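# Clamp a marked flat bar upright in the vise

## Task

Put the marked flat bar standing upright in the vise so that the upper edge of the jaws lies along the middle of the line drawn on the bar, then tighten the vise until it grips the bar firmly without help. At the end, nothing but the jaws (and the robot's arms, while still there) may be in contact with the bar, and the bar must not extend beyond either side of the jaws. Release the bar and move the arms away; a result that stays in place only because the robot holds it does not count.

## Robot and tools

Robot: two arms, left_arm and right_arm, each with seven joints and a parallel gripper. The names are labels only; left_arm sits on the +y side of the table. A reference image of the vise is available through show_instructions.

Scene frame (shared by both arms): origin on the table surface midway between the arms, +x out over the table, +z up. Reported gripper positions are in metres and orientations are quaternions in w,x,y,z order; velocities are in m/s and rad/s. The printed hand position may be off from the real one, more so when the arm is stretched far.

Gripper: fingers point along the gripper's own +z and close along its y. The reported position is the spot between the pads when closed, roughly 2 cm short of the fingertips; closing pushes the tips about 10 mm further along +z.

execute_actions, argument actions: a list holding at most one item, or empty.
- Empty list: only reports the current state, commands nothing.
- Move: {"rows": [...], "steps": n}, n from 1 to 15 (15 if omitted), each step lasting 1/30 s. Up to 15 rows; each row is used for one step and the final row repeats to fill the remaining steps.
- Wait: {"steps": n} with n up to 300, no new command; it ends once that many steps have passed since the previous result, and your thinking time counts toward it.
- Optional pictures: true/false to include or skip camera images (included by default).

Each row is one flat list of 16 numbers covering both arms, always all 16 even if one arm stays still: left_arm waist, shoulder, upper arm roll, elbow, forearm roll, wrist pitch, wrist roll, opening; then the same eight for right_arm. The joint values are absolute target angles in radians, in the same form as the Joint positions line, not offsets. Opening is an absolute command from -1 (closed) to +1 (fully open). Joint ranges per arm: waist -6.283 to 6.283, shoulder -2.059 to 2.094, upper arm roll -6.283 to 6.283, elbow -0.192 to 3.927, forearm roll -6.283 to 6.283, wrist pitch -1.693 to 3.142, wrist roll -6.283 to 6.283. A call is rejected (nothing sent) if a target exceeds a range end by over 0.010 rad and is further out than the current angle. Real ends may differ by up to 0.010 rad; a target past the real end is clipped there and the result may say "joint sent to its limit" (possibly about an earlier move). No such message does not prove more travel exists.

Motion limits: joint targets change at most 3.14 rad/s, with 0.16 s to accelerate, and all joints of an arm are timed to arrive together. Each step the target stays within 0.623 rad of the measured angle, and if it would move the gripper more than 70 mm from where it is, the whole arm's targets are pulled back. Far moves therefore take several calls. Between calls the arms keep heading to the last row sent, until motion has essentially stopped or a step was HELD.

Result lines: the state line gives each arm's gripper pose and velocities. Joint positions and Joint velocities list each arm's seven joints (rad, rad/s) then the pad gap in metres (0.084 fully open). grip_measured is the measured opening on the command scale. Joint torques follow Joint positions order without the gripper; they include offsets, scaling and noise and are nonzero even without contact. "joint command not followed" means a clearance check altered or blocked some joint targets; the rest of the row still ran. HELD marks steps on which your row, fully or partly, was not sent. MOTOR HOT appears from 65 °C; at 80 °C an OVER-TEMPERATURE FAULT brakes that arm until it cools, so avoid long heavy holds.

Gripping: to keep hold, command an opening clearly below grip_measured; the gap sets the squeeze, up to about 24 N per pad for parts up to about 6 cm wide. Slamming closed can press harder and even spring the fingers open. Commanding exactly grip_measured still squeezes lightly.

Torque fault: if contact load reaches a joint's limit (N m: waist 45.5, shoulder 45.5, upper arm roll 27.3, elbow 27.3, forearm roll 27.3, wrist pitch 18.2, wrist roll 18.2, including held weight), that arm halts, backs the joint off, pauses 10 s and drops the rest of the call.

zoom_image: camera (cam_head_left, cam_head_right, cam_high, cam_low, cam_left_wrist, cam_right_wrist, all 504x504) and region [x0, y0, x1, y1] in pixels from the top-left, at most 504 by 504; gives a closer look at that camera's latest image.

show_instructions: no arguments; displays the reference page(s).

finished_scene: scene number; ends and grades the current scene irreversibly. Replying without any tool call also ends things.

Cautions: a part may be tugged or a loose item nudged now and then. Never let anything leave the table, never let the arms collide or push on each other, and avoid drops, slips, slams and forceful pushes. Quick, smooth, low-effort work is preferred, and reply time keeps the simulation running.

Each tool is called after "Call:" as a command line: name --argument value for each argument, lists and objects as JSON in quotes; but a table of rows of numbers goes row by row, as --pt "numbers of a row", without its own name.

Reference images:

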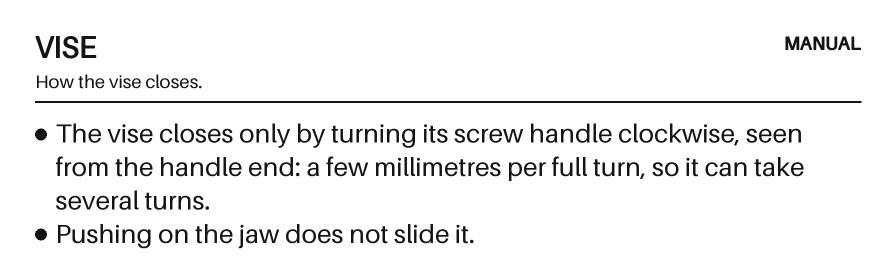

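## Session

Call:
execute_actions --actions '[]'

Scene clock: 0.00 s of 6000.00 s.
left_arm: end_effector_position=(+0.3834, +0.6487, +0.2396) grip_measured=+1.00 end_effector_quat_wxyz=(+0.188, -0.039, +0.774, -0.604) end_effector_velocity=(-0.000, +0.000, -0.000) end_effector_angular_velocity=(+0.000, +0.001, +0.002) | right_arm: end_effector_position=(+0.0409, -0.7227, +0.1327) grip_measured=+1.00 end_effector_quat_wxyz=(-0.017, +0.758, +0.528, +0.382) end_effector_velocity=(+0.000, +0.000, -0.000) end_effector_angular_velocity=(+0.001, +0.000, -0.000)
Joint positions: left_arm=[ 1.062  0.908  0.156  2.053 -1.096  2.174 -2.192  0.084] | right_arm=[-1.542  0.523 -0.231  1.457  0.539  1.641  3.04   0.084]
Joint velocities: left_arm=[ 0.     0.     0.001 -0.    -0.001 -0.001 -0.001 -0.   ] | right_arm=[ 0.001 -0.    -0.    -0.001 -0.    -0.     0.001 -0.   ]
Joint torques (N m, as the arm reports them, + toward a larger angle): no reading
Motor temperatures (°C, as the motors report them): left_arm=[32 35 39 33 39 33 42] | right_arm=[33 32 30 34 33 33 36]

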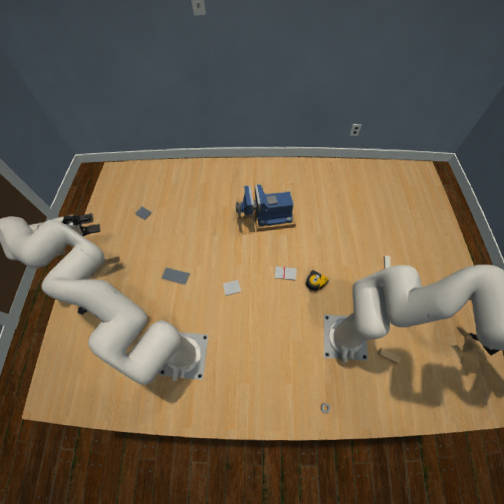

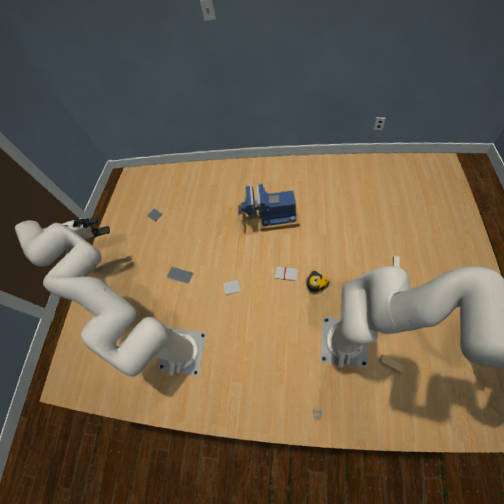

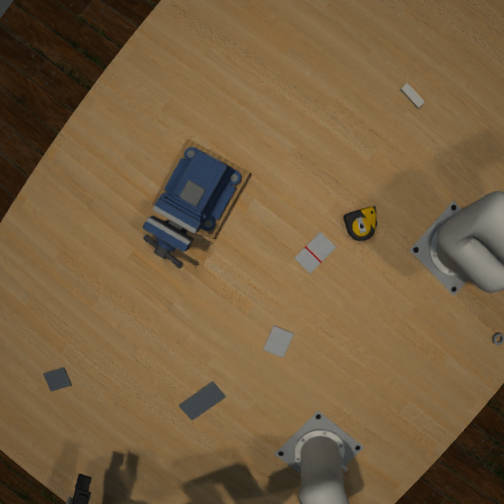

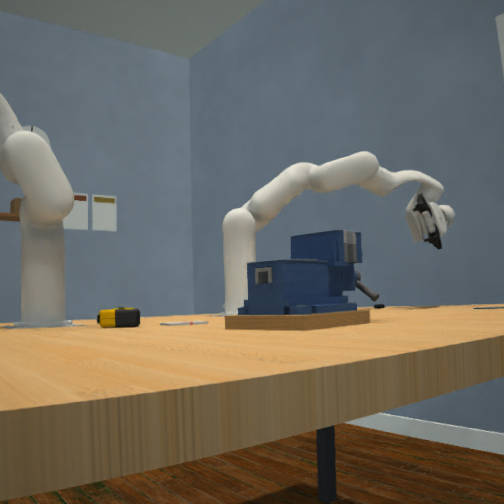

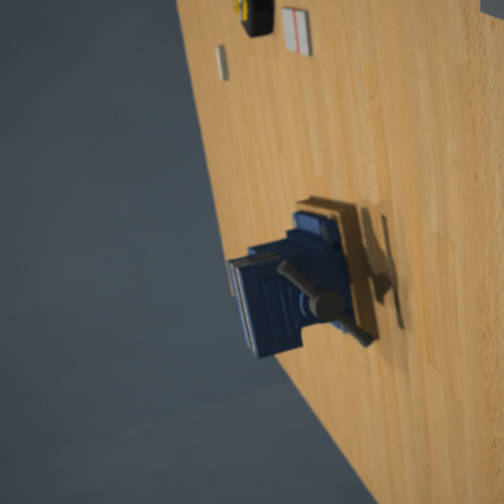

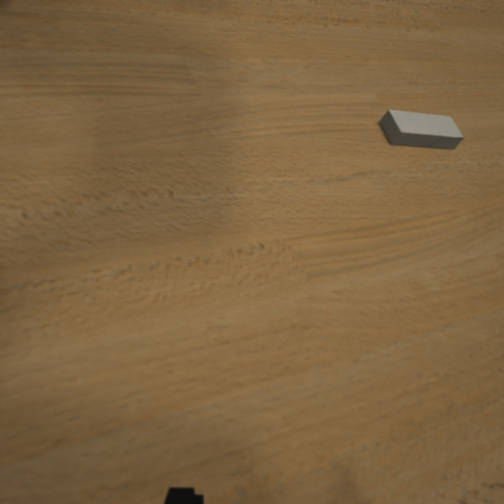

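Call:
execute_actions --actions '[{"rows":[[0.9,0.3,0,1.2,0,0.9,0,1,0.5,0.1,0,0.9,0,0.8,0.5,1]]}]' --pictures false

Call:
execute_actions --actions '[{"steps":60}]'

Call:
zoom_image --camera "cam_high" --region '[120,120,360,300]'

Call:
zoom_image --camera "cam_low" --region '[150,210,410,350]'

Scene clock: 23.87 s of 6000.00 s.
left_arm: end_effector_position=(+0.3191, +0.6309, +0.1398) grip_measured=+1.00 end_effector_quat_wxyz=(+0.098, +0.317, +0.912, -0.242) end_effector_velocity=(-0.216, +0.325, -0.311) end_effector_angular_velocity=(+2.312, -0.563, -2.487) | right_arm: end_effector_position=(+0.1828, -0.6847, +0.1111) grip_measured=+1.00 end_effector_quat_wxyz=(-0.036, +0.470, +0.855, +0.215) end_effector_velocity=(+0.346, +0.096, -0.021) end_effector_angular_velocity=(-0.794, -0.132, +2.050)
Joint positions: left_arm=[ 0.93   0.416  0.031  1.401 -0.353  1.413 -1.43   0.084] | right_arm=[-1.157  0.313 -0.115  1.181  0.272  1.265  2.655  0.084]
Joint velocities: left_arm=[-0.122 -0.452 -0.113 -1.072  1.755 -2.198  2.215 -0.   ] | right_arm=[ 0.91  -0.346  0.195 -0.457 -0.441 -0.754 -0.901 -0.   ]
Joint torques (N m, as the arm reports them, + toward a larger angle): left_arm=[ -3.09 -27.8   -4.47  19.67  -0.72  -0.71   0.47] | right_arm=[ -2.44 -35.76  -2.42  12.01  -0.37  -0.31   0.51]
Motor temperatures (°C, as the motors report them): left_arm=[32 36 39 34 39 33 42] | right_arm=[33 32 30 35 33 33 36]
Steps of this call (steps 1 to 701: nothing new was sent; steps 702 to 716: all 15 steps of this action). Readings (joint positions):
702: left_arm=[1.062 0.908 0.156 2.052 -1.096 2.174 -2.191] | right_arm=[-1.542 0.523 -0.231 1.457 0.539 1.641 3.040]
703: left_arm=[1.061 0.905 0.155 2.048 -1.093 2.170 -2.187] | right_arm=[-1.539 0.520 -0.231 1.453 0.535 1.637 3.035]
705: left_arm=[1.052 0.866 0.146 2.001 -1.048 2.124 -2.142] | right_arm=[-1.504 0.493 -0.226 1.416 0.498 1.593 2.993]
709: left_arm=[0.982 0.608 0.079 1.730 -0.773 1.851 -1.868] | right_arm=[-1.372 0.413 -0.167 1.313 0.400 1.471 2.869]
716: the state above

Scene clock: 25.87 s of 6000.00 s.
left_arm: end_effector_position=(+0.3177, +0.7091, +0.1277) grip_measured=+1.00 end_effector_quat_wxyz=(-0.000, +0.911, +0.412, -0.000) end_effector_velocity=(+0.000, -0.000, -0.000) end_effector_angular_velocity=(+0.000, +0.000, -0.000) | right_arm: end_effector_position=(+0.4580, -0.0975, +0.1186) grip_measured=+1.00 end_effector_quat_wxyz=(-0.000, +0.997, -0.074, -0.001) end_effector_velocity=(-0.051, +0.121, +0.001) end_effector_angular_velocity=(+0.001, -0.025, +0.966)
Joint positions: left_arm=[ 0.9    0.3   -0.     1.2    0.     0.9    0.     0.084] | right_arm=[0.484 0.101 0.003 0.901 0.001 0.802 0.548 0.084]
Joint velocities: left_arm=[-0.001  0.001 -0.     0.     0.    -0.001 -0.     0.   ] | right_arm=[ 0.266 -0.013  0.025 -0.02  -0.017 -0.03  -0.664 -0.   ]
Joint torques (N m, as the arm reports them, + toward a larger angle): left_arm=[ -0.58 -18.55  -0.51  14.96  -0.07  -0.88  -0.34] | right_arm=[ -8.76 -30.09  -4.75  13.09  -0.12  -1.35   1.2 ]
Motor temperatures (°C, as the motors report them): left_arm=[32 36 39 34 39 33 42] | right_arm=[33 32 30 35 33 33 36]
Steps of this call (steps 1 to 60: the robot went on to your last target). Readings (joint positions):
1: left_arm=[0.926 0.399 0.027 1.366 -0.294 1.335 -1.350] | right_arm=[-1.127 0.302 -0.108 1.166 0.258 1.240 2.625]
2: left_arm=[0.921 0.380 0.021 1.333 -0.235 1.254 -1.263] | right_arm=[-1.097 0.291 -0.103 1.153 0.244 1.217 2.595]
4: left_arm=[0.912 0.344 0.012 1.279 -0.136 1.108 -1.079] | right_arm=[-1.038 0.272 -0.093 1.127 0.220 1.175 2.535]
8: left_arm=[0.902 0.310 0.002 1.221 -0.034 0.952 -0.707] | right_arm=[-0.920 0.239 -0.075 1.084 0.178 1.105 2.418]
60: the state above

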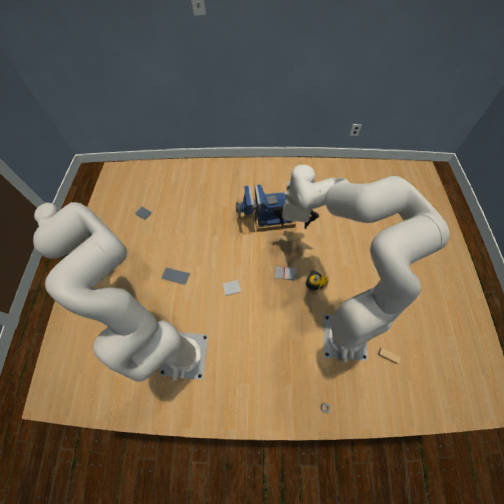

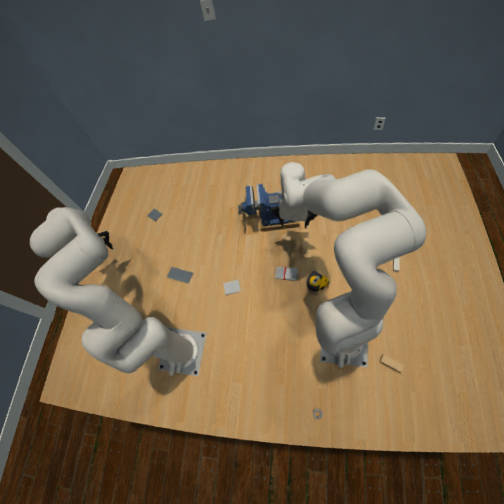

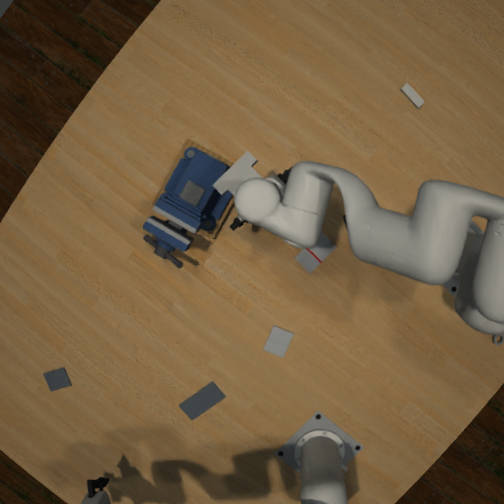

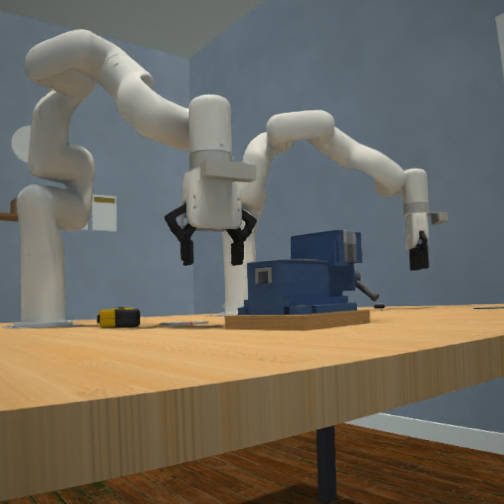

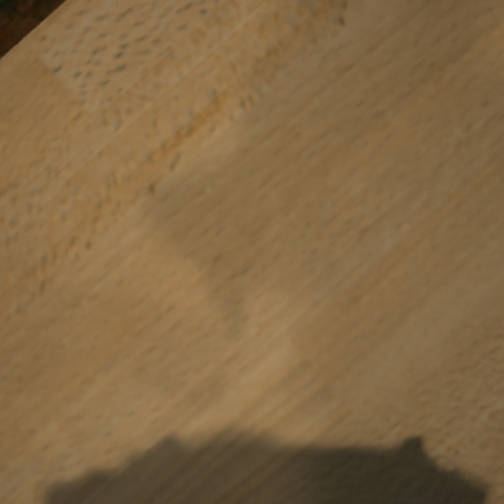

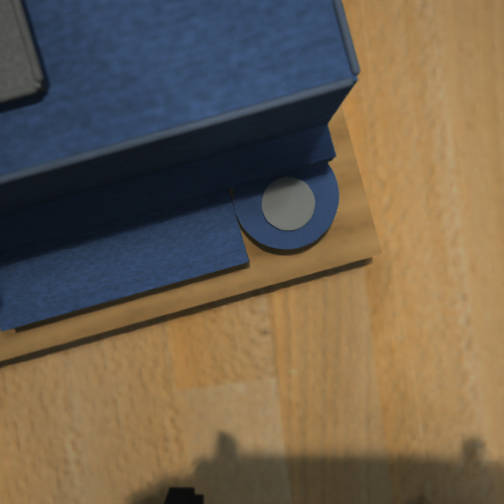

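Region (120, 120, 360, 300) of cam_high's 504x504 image, scaled by 2.100, with more detail than that image has; it fills the top 378 rows of this view, and the rest is white.

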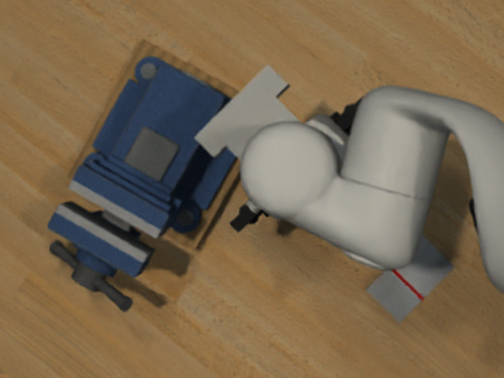

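Region (150, 210, 410, 350) of cam_low's 504x504 image, scaled by 1.938, with more detail than that image has; it fills the top 271 rows of this view, and the rest is white.

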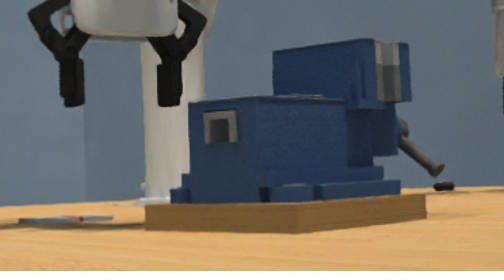

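Call:
execute_actions --actions '[{"rows":[[0.9,0.3,0,1.2,0,0.9,0,1,0.5,-0.409,0,0.483,0,0.892,0.5,1],[0.9,0.3,0,1.2,0,0.9,0,1,0.5,-0.409,0,0.483,0,0.892,0.5,1],[0.9,0.3,0,1.2,0,0.9,0,1,0.5,-0.409,0,0.483,0,0.892,0.5,1],[0.9,0.3,0,1.2,0,0.9,0,1,0.5,-0.409,0,0.483,0,0.892,0.5,1],[0.9,0.3,0,1.2,0,0.9,0,1,0.5,-0.409,0,0.483,0,0.892,0.5,1],[0.9,0.3,0,1.2,0,0.9,0,1,0.753,-0.409,0,0.483,0,0.892,2.36,1]]}]' --pictures false

Call:
execute_actions --actions '[{"steps":30}]'

Scene clock: 58.40 s of 6000.00 s.
left_arm: end_effector_position=(+0.3177, +0.7091, +0.1277) grip_measured=+1.00 end_effector_quat_wxyz=(-0.000, +0.911, +0.412, -0.000) end_effector_velocity=(+0.000, -0.000, -0.000) end_effector_angular_velocity=(-0.000, -0.000, +0.000) | right_arm: end_effector_position=(+0.3341, -0.0855, +0.1499) grip_measured=+1.00 end_effector_quat_wxyz=(+0.000, +0.983, -0.184, +0.000) end_effector_velocity=(-0.281, +0.084, +0.020) end_effector_angular_velocity=(+0.009, -0.011, -1.884)
Joint positions: left_arm=[ 0.9    0.3    0.     1.2   -0.     0.9   -0.     0.084] | right_arm=[ 0.654 -0.296  0.003  0.576  0.     0.872  0.942  0.084]
Joint velocities: left_arm=[ 0.  0. -0.  0. -0. -0. -0.  0.] | right_arm=[ 0.643 -0.734 -0.013 -0.592 -0.     0.13   2.514  0.   ]
Joint torques (N m, as the arm reports them, + toward a larger angle): left_arm=[ -0.03 -18.19  -0.5   14.87  -0.02  -1.14  -0.29] | right_arm=[ -2.53 -15.96  -1.34  13.23  -0.3   -1.5    0.95]
Motor temperatures (°C, as the motors report them): left_arm=[32 36 39 35 39 33 42] | right_arm=[33 32 30 36 33 33 36]
Steps of this call (steps 1 to 30: the robot went on to your last target; steps 31 to 961: nothing new was sent; steps 962 to 976: all 15 steps of this action). Readings (joint positions):
962: left_arm=[0.900 0.300 -0.000 1.200 -0.000 0.900 -0.000] | right_arm=[0.500 0.100 -0.000 0.900 -0.000 0.800 0.500]
963: left_arm=[0.900 0.300 -0.000 1.200 0.000 0.900 0.000] | right_arm=[0.500 0.097 0.000 0.897 0.000 0.801 0.500]
965: left_arm=[0.900 0.300 0.000 1.200 0.000 0.900 0.000] | right_arm=[0.500 0.056 0.000 0.861 0.000 0.808 0.500]
969: left_arm=[0.900 0.300 -0.000 1.200 -0.000 0.900 -0.000] | right_arm=[0.505 -0.125 -0.002 0.719 -0.000 0.840 0.518]
976: the state above

Scene clock: 59.40 s of 6000.00 s.
left_arm: end_effector_position=(+0.3177, +0.7091, +0.1277) grip_measured=+1.00 end_effector_quat_wxyz=(-0.000, +0.911, +0.412, -0.000) end_effector_velocity=(+0.000, -0.000, +0.000) end_effector_angular_velocity=(+0.000, -0.000, -0.001) | right_arm: end_effector_position=(+0.2910, -0.0765, +0.1505) grip_measured=+1.00 end_effector_quat_wxyz=(+0.000, +0.663, -0.748, -0.000) end_effector_velocity=(-0.001, +0.000, -0.000) end_effector_angular_velocity=(-0.000, +0.000, -0.002)
Joint positions: left_arm=[ 0.9    0.3   -0.     1.2   -0.     0.9   -0.     0.084] | right_arm=[ 0.753 -0.409 -0.     0.483 -0.     0.892  2.36   0.084]
Joint velocities: left_arm=[-0.001 -0.    -0.    -0.     0.    -0.     0.    -0.   ] | right_arm=[ 0.001 -0.001  0.    -0.001  0.    -0.     0.004 -0.   ]
Joint torques (N m, as the arm reports them, + toward a larger angle): left_arm=[ -0.29 -18.11  -0.67  14.92  -0.12  -1.1   -0.53] | right_arm=[ -0.35 -15.07   0.01  13.12  -0.14  -1.3    0.28]
Motor temperatures (°C, as the motors report them): left_arm=[32 36 39 35 39 33 42] | right_arm=[33 32 30 36 33 33 36]
Steps of this call (steps 1 to 30: the robot went on to your last target). Readings (joint positions):
1: left_arm=[0.900 0.300 -0.000 1.200 -0.000 0.900 0.000] | right_arm=[0.675 -0.319 0.002 0.557 0.000 0.876 1.029]
2: left_arm=[0.900 0.300 -0.000 1.200 -0.000 0.900 0.000] | right_arm=[0.693 -0.340 0.002 0.539 0.000 0.880 1.120]
4: left_arm=[0.900 0.300 0.000 1.200 0.000 0.900 -0.000] | right_arm=[0.721 -0.373 0.001 0.513 0.000 0.885 1.306]
8: left_arm=[0.900 0.300 -0.000 1.200 0.000 0.900 -0.000] | right_arm=[0.746 -0.400 -0.000 0.490 -0.000 0.890 1.677]
30: the state above

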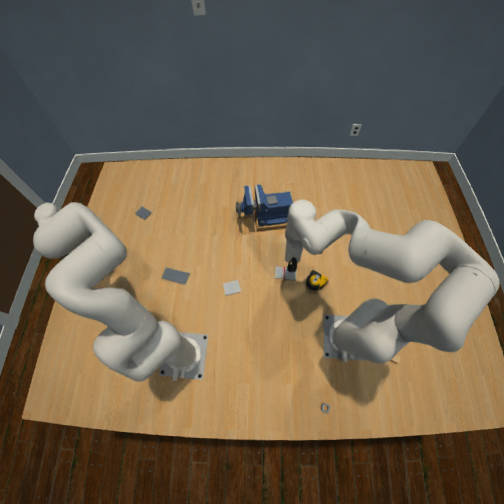

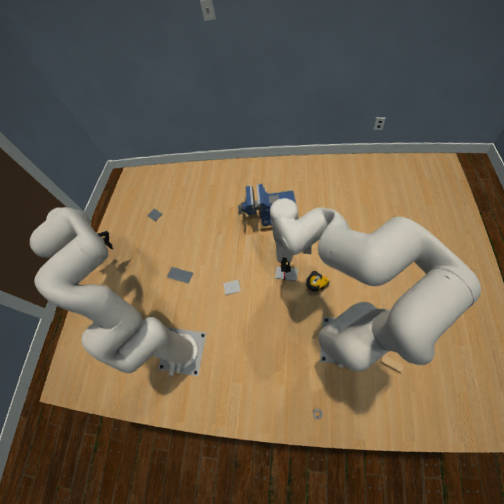

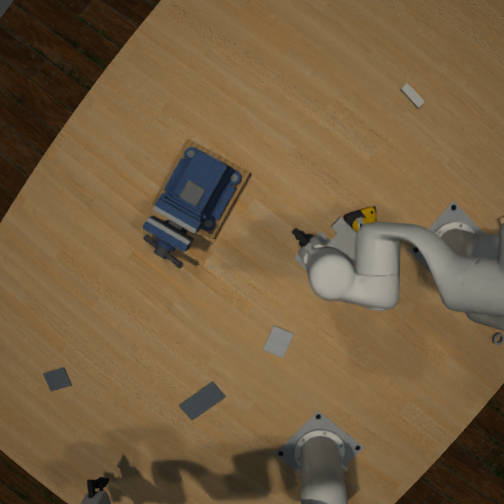

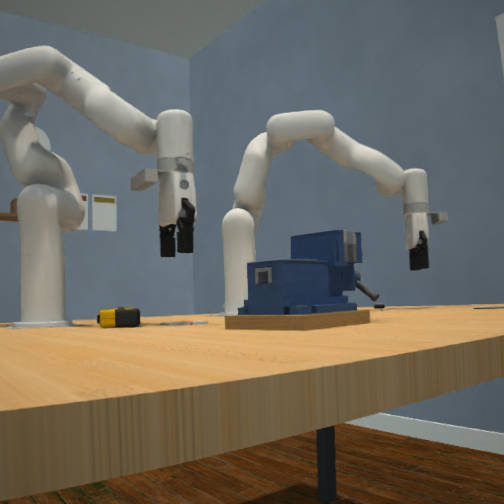

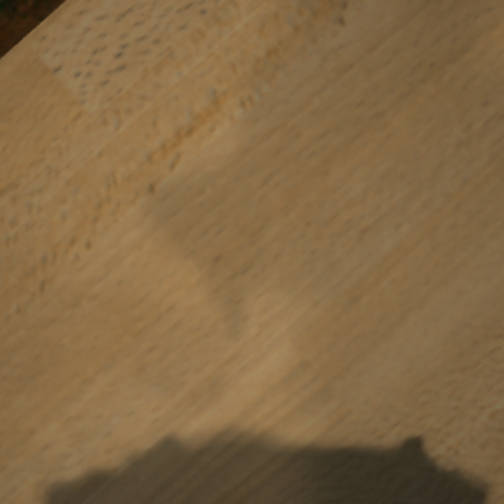

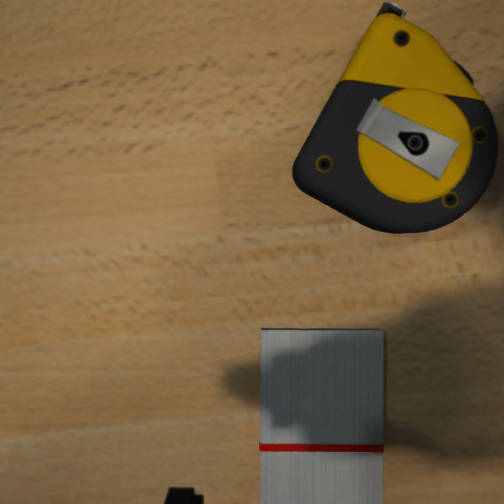

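Call:
execute_actions --actions '[{"rows":[[0.9,0.3,0,1.2,0,0.9,0,1,0.717,-0.091,0,0.325,0,0.416,2.324,1]]}]' --pictures false

Call:
execute_actions --actions '[{"steps":20}]'

Call:
zoom_image --camera "cam_low" --region '[120,260,240,340]'

Call:
zoom_image --camera "cam_head_left" --region '[250,230,330,300]'

Scene clock: 66.07 s of 6000.00 s.
left_arm: end_effector_position=(+0.3177, +0.7091, +0.1277) grip_measured=+1.00 end_effector_quat_wxyz=(-0.000, +0.911, +0.412, -0.000) end_effector_velocity=(+0.000, -0.000, +0.000) end_effector_angular_velocity=(+0.000, +0.001, -0.002) | right_arm: end_effector_position=(+0.2874, -0.0930, +0.0323) grip_measured=+1.00 end_effector_quat_wxyz=(+0.003, +0.663, -0.749, -0.000) end_effector_velocity=(+0.016, +0.006, -0.027) end_effector_angular_velocity=(+0.056, -0.076, +0.005)
Joint positions: left_arm=[0.9   0.3   0.    1.2   0.    0.9   0.    0.084] | right_arm=[ 0.718 -0.1   -0.     0.328  0.     0.434  2.325  0.084]
Joint velocities: left_arm=[-0.001 -0.001 -0.    -0.     0.001  0.001  0.001 -0.   ] | right_arm=[-0.015  0.117  0.002 -0.032  0.    -0.243 -0.018  0.   ]
Joint torques (N m, as the arm reports them, + toward a larger angle): left_arm=[ -0.29 -18.15  -0.38  14.59   0.13  -1.14  -0.2 ] | right_arm=[ -0.48 -23.99  -0.34  11.49  -0.47  -1.46   0.2 ]
Motor temperatures (°C, as the motors report them): left_arm=[32 36 39 35 39 33 42] | right_arm=[33 32 30 36 33 33 36]
Steps of this call (steps 1 to 15: the robot went on to your last target; steps 16 to 185: nothing new was sent; steps 186 to 200: all 15 steps of this action). Readings (joint positions):
186: left_arm=[0.900 0.300 -0.000 1.200 -0.000 0.900 0.000] | right_arm=[0.753 -0.409 0.000 0.483 0.000 0.892 2.360]
187: left_arm=[0.900 0.300 0.000 1.200 -0.000 0.900 0.000] | right_arm=[0.753 -0.407 0.000 0.482 0.000 0.888 2.360]
189: left_arm=[0.900 0.300 0.000 1.200 0.000 0.900 -0.000] | right_arm=[0.749 -0.381 0.000 0.471 0.000 0.841 2.356]
193: left_arm=[0.900 0.300 0.000 1.200 0.000 0.900 0.000] | right_arm=[0.735 -0.247 -0.000 0.402 -0.000 0.652 2.342]
200: the state above

Scene clock: 66.73 s of 6000.00 s.
left_arm: end_effector_position=(+0.3177, +0.7091, +0.1277) grip_measured=+1.00 end_effector_quat_wxyz=(-0.000, +0.911, +0.412, -0.000) end_effector_velocity=(-0.000, +0.001, -0.000) end_effector_angular_velocity=(-0.001, -0.002, +0.003) | right_arm: end_effector_position=(+0.2884, -0.0927, +0.0302) grip_measured=+1.00 end_effector_quat_wxyz=(-0.000, +0.663, -0.749, +0.000) end_effector_velocity=(-0.000, -0.001, -0.000) end_effector_angular_velocity=(-0.001, +0.001, -0.001)
Joint positions: left_arm=[ 0.9    0.3   -0.     1.2    0.     0.9    0.     0.084] | right_arm=[ 0.717 -0.091  0.     0.325 -0.     0.416  2.324  0.084]
Joint velocities: left_arm=[ 0.001  0.001  0.001  0.    -0.002 -0.001 -0.    -0.   ] | right_arm=[-0.001  0.001 -0.    -0.    -0.     0.    -0.    -0.   ]
Joint torques (N m, as the arm reports them, + toward a larger angle): left_arm=[ -0.49 -18.38  -0.49  14.77  -0.36  -0.98  -0.57] | right_arm=[ -0.24 -19.1   -0.11   9.9   -0.56  -1.34   0.31]
Motor temperatures (°C, as the motors report them): left_arm=[32 36 39 35 39 33 42] | right_arm=[33 32 30 36 33 33 36]
Steps of this call (steps 1 to 20: the robot went on to your last target). Readings (joint positions):
1: left_arm=[0.900 0.300 -0.000 1.200 -0.000 0.900 -0.000] | right_arm=[0.718 -0.097 -0.000 0.327 -0.000 0.427 2.325]
2: left_arm=[0.900 0.300 0.000 1.200 0.000 0.900 0.000] | right_arm=[0.718 -0.096 0.000 0.327 -0.000 0.423 2.325]
4: left_arm=[0.900 0.300 0.000 1.200 0.000 0.900 -0.000] | right_arm=[0.717 -0.094 0.000 0.327 -0.000 0.419 2.324]
8: left_arm=[0.900 0.300 0.000 1.200 0.000 0.900 -0.000] | right_arm=[0.717 -0.092 0.000 0.326 -0.000 0.417 2.324]
20: the state above

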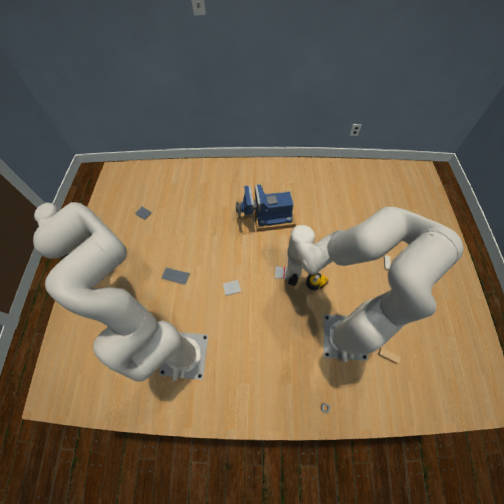

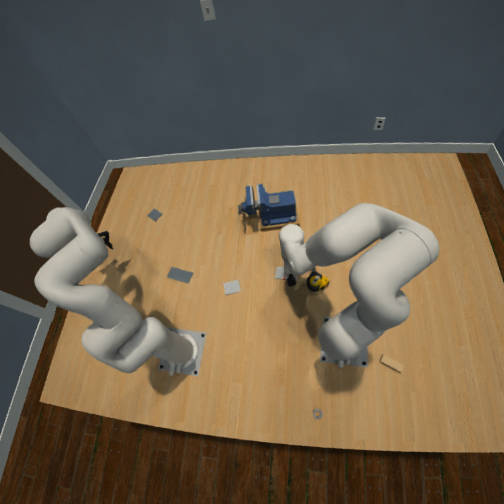

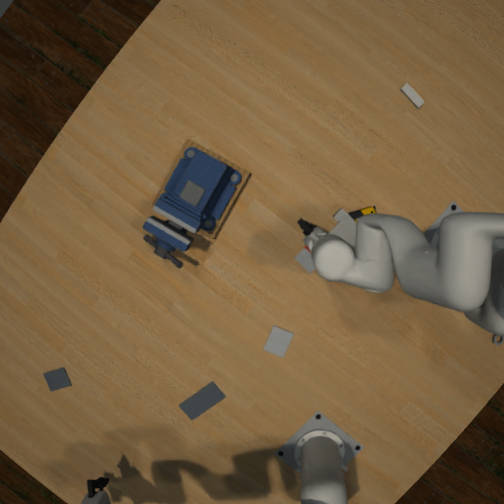

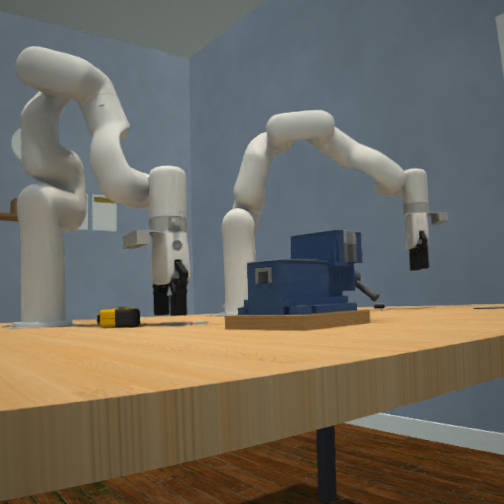

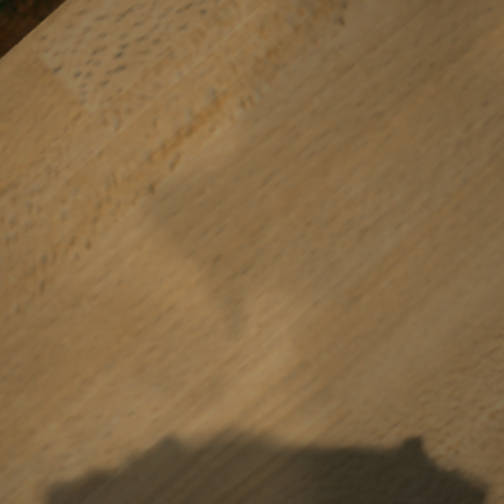

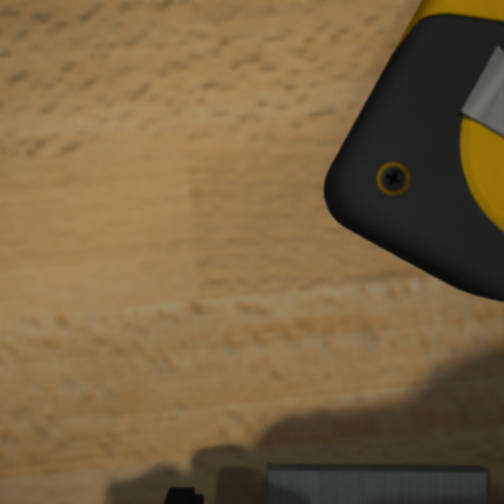

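Region (120, 260, 240, 340) of cam_low's 504x504 image, scaled by 4.200, with more detail than that image has.

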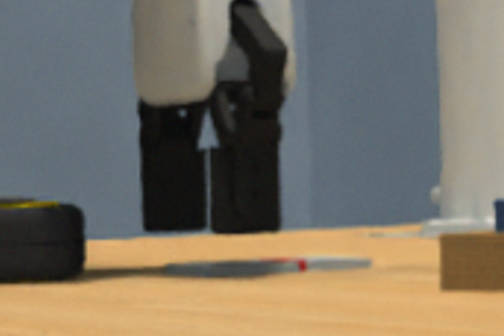

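Region (250, 230, 330, 300) of cam_head_left's 504x504 image, scaled by 6.300, with more detail than that image has; it fills the top 441 rows of this view, and the rest is white.

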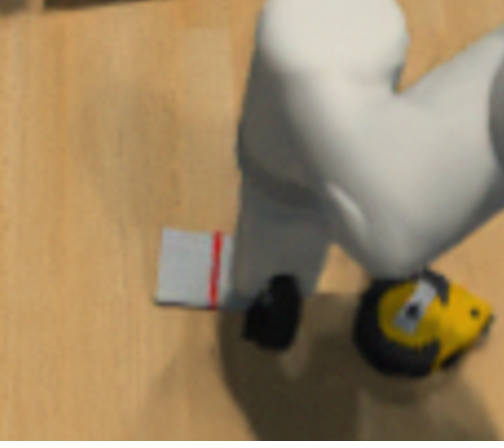

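Call:
execute_actions --actions '[{"rows":[[0.9,0.3,0,1.2,0,0.9,0,1,0.717,-0.046,0,0.325,0,0.371,2.324,0.45]]}]' --pictures false

Call:
execute_actions --actions '[{"steps":15}]'

Call:
zoom_image --camera "cam_low" --region '[140,290,220,335]'

Scene clock: 72.27 s of 6000.00 s.
left_arm: end_effector_position=(+0.3177, +0.7091, +0.1277) grip_measured=+1.00 end_effector_quat_wxyz=(-0.000, +0.911, +0.412, -0.000) end_effector_velocity=(-0.000, +0.000, -0.000) end_effector_angular_velocity=(-0.000, +0.000, -0.000) | right_arm: end_effector_position=(+0.2888, -0.0924, +0.0197) grip_measured=+0.44 end_effector_quat_wxyz=(-0.000, +0.663, -0.749, +0.000) end_effector_velocity=(+0.000, +0.000, -0.000) end_effector_angular_velocity=(+0.000, -0.000, +0.001)
Joint positions: left_arm=[ 0.9    0.3   -0.     1.2   -0.     0.9    0.     0.084] | right_arm=[ 0.717 -0.046 -0.     0.325  0.     0.371  2.324  0.063]
Joint velocities: left_arm=[ 0.     0.001 -0.    -0.     0.    -0.     0.     0.   ] | right_arm=[ 0.     0.003  0.     0.001  0.    -0.002 -0.    -0.   ]
Joint torques (N m, as the arm reports them, + toward a larger angle): left_arm=[ -0.55 -18.3   -0.33  14.72   0.08  -0.89  -0.33] | right_arm=[ -0.32 -19.42  -0.03   9.42  -0.17  -1.36   0.38]
Motor temperatures (°C, as the motors report them): left_arm=[32 36 39 35 39 33 42] | right_arm=[33 32 30 36 33 33 36]
Steps of this call (steps 1 to 15: the robot went on to your last target; steps 16 to 151: nothing new was sent; steps 152 to 166: all 15 steps of this action). Readings (joint positions):
152: left_arm=[0.900 0.300 -0.000 1.200 0.000 0.900 -0.000] | right_arm=[0.717 -0.091 0.000 0.325 -0.000 0.416 2.324]
153: left_arm=[0.900 0.300 -0.000 1.200 0.000 0.900 -0.000] | right_arm=[0.717 -0.088 -0.000 0.325 -0.000 0.412 2.324]
155: left_arm=[0.900 0.300 0.000 1.200 0.000 0.900 -0.000] | right_arm=[0.717 -0.069 -0.000 0.326 0.000 0.393 2.324]
159: left_arm=[0.900 0.300 0.000 1.200 0.000 0.900 -0.000] | right_arm=[0.717 -0.049 0.000 0.324 -0.000 0.375 2.324]
166: the state above

Scene clock: 72.77 s of 6000.00 s.
left_arm: end_effector_position=(+0.3177, +0.7091, +0.1277) grip_measured=+1.00 end_effector_quat_wxyz=(-0.000, +0.911, +0.412, -0.000) end_effector_velocity=(+0.000, -0.000, +0.000) end_effector_angular_velocity=(+0.001, +0.000, -0.001) | right_arm: end_effector_position=(+0.2887, -0.0925, +0.0195) grip_measured=+0.44 end_effector_quat_wxyz=(-0.000, +0.663, -0.749, -0.000) end_effector_velocity=(-0.000, -0.000, -0.000) end_effector_angular_velocity=(-0.000, +0.000, +0.002)
Joint positions: left_arm=[ 0.9    0.3    0.     1.2    0.     0.9   -0.     0.084] | right_arm=[ 0.717 -0.046 -0.     0.325 -0.     0.371  2.324  0.063]
Joint velocities: left_arm=[-0.001 -0.    -0.    -0.     0.001 -0.001 -0.     0.   ] | right_arm=[ 0.     0.     0.    -0.     0.    -0.    -0.001  0.   ]
Joint torques (N m, as the arm reports them, + toward a larger angle): left_arm=[ -0.48 -18.58  -0.61  14.55  -0.02  -1.16  -0.27] | right_arm=[ -0.63 -19.73  -0.26   9.4   -0.22  -1.4    0.34]
Motor temperatures (°C, as the motors report them): left_arm=[32 36 39 35 39 33 42] | right_arm=[33 32 30 36 33 33 36]
Steps of this call (steps 1 to 15: the robot went on to your last target). Readings (joint positions):
1: left_arm=[0.900 0.300 0.000 1.200 -0.000 0.900 0.000] | right_arm=[0.717 -0.046 -0.000 0.325 0.000 0.371 2.324]
2: left_arm=[0.900 0.300 0.000 1.200 -0.000 0.900 -0.000] | right_arm=[0.717 -0.046 -0.000 0.325 0.000 0.371 2.324]
4: left_arm=[0.900 0.300 0.000 1.200 -0.000 0.900 0.000] | right_arm=[0.717 -0.046 -0.000 0.325 0.000 0.371 2.324]
8: left_arm=[0.900 0.300 0.000 1.200 -0.000 0.900 0.000] | right_arm=[0.717 -0.046 -0.000 0.325 0.000 0.371 2.324]
15: the state above
All arms were judged still, so your last target was given up. Only a new action makes them travel on or press farther. Fingers that are still opening or closing keep moving.

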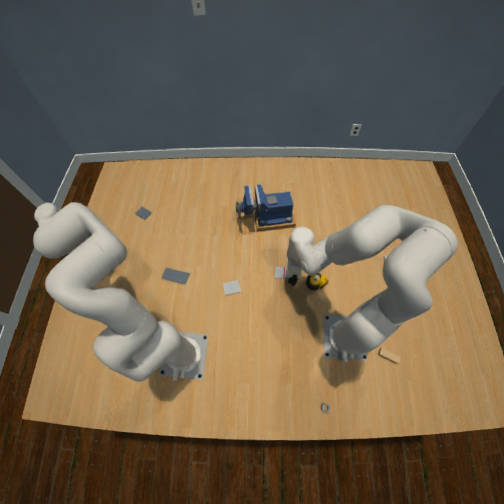

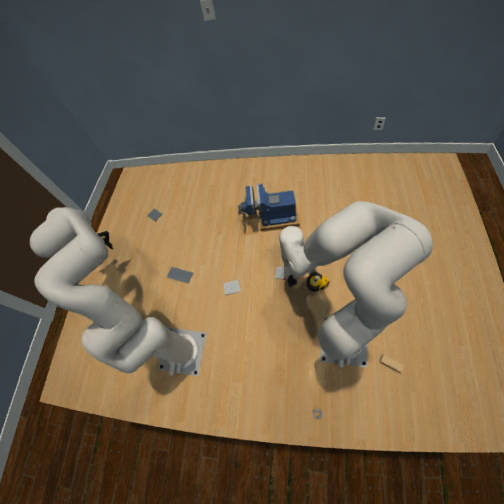

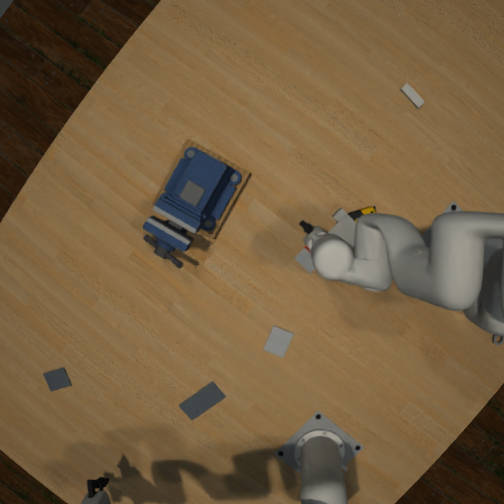

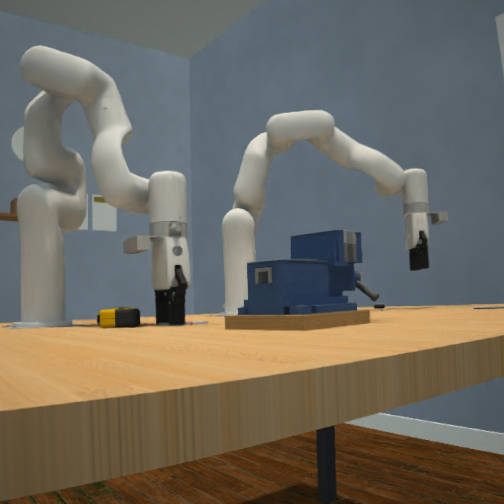

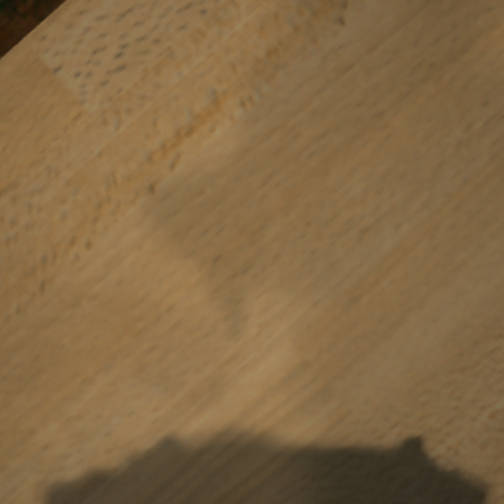

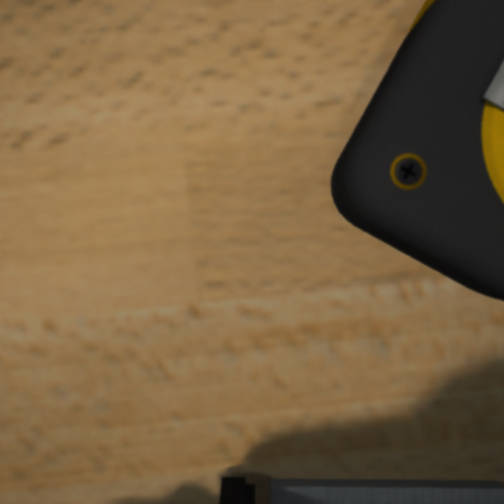

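Region (140, 290, 220, 335) of cam_low's 504x504 image, scaled by 6.300, with more detail than that image has; it fills the top 284 rows of this view, and the rest is white.

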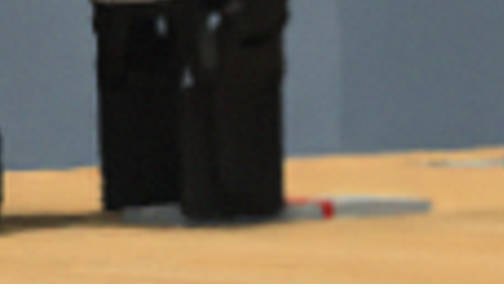

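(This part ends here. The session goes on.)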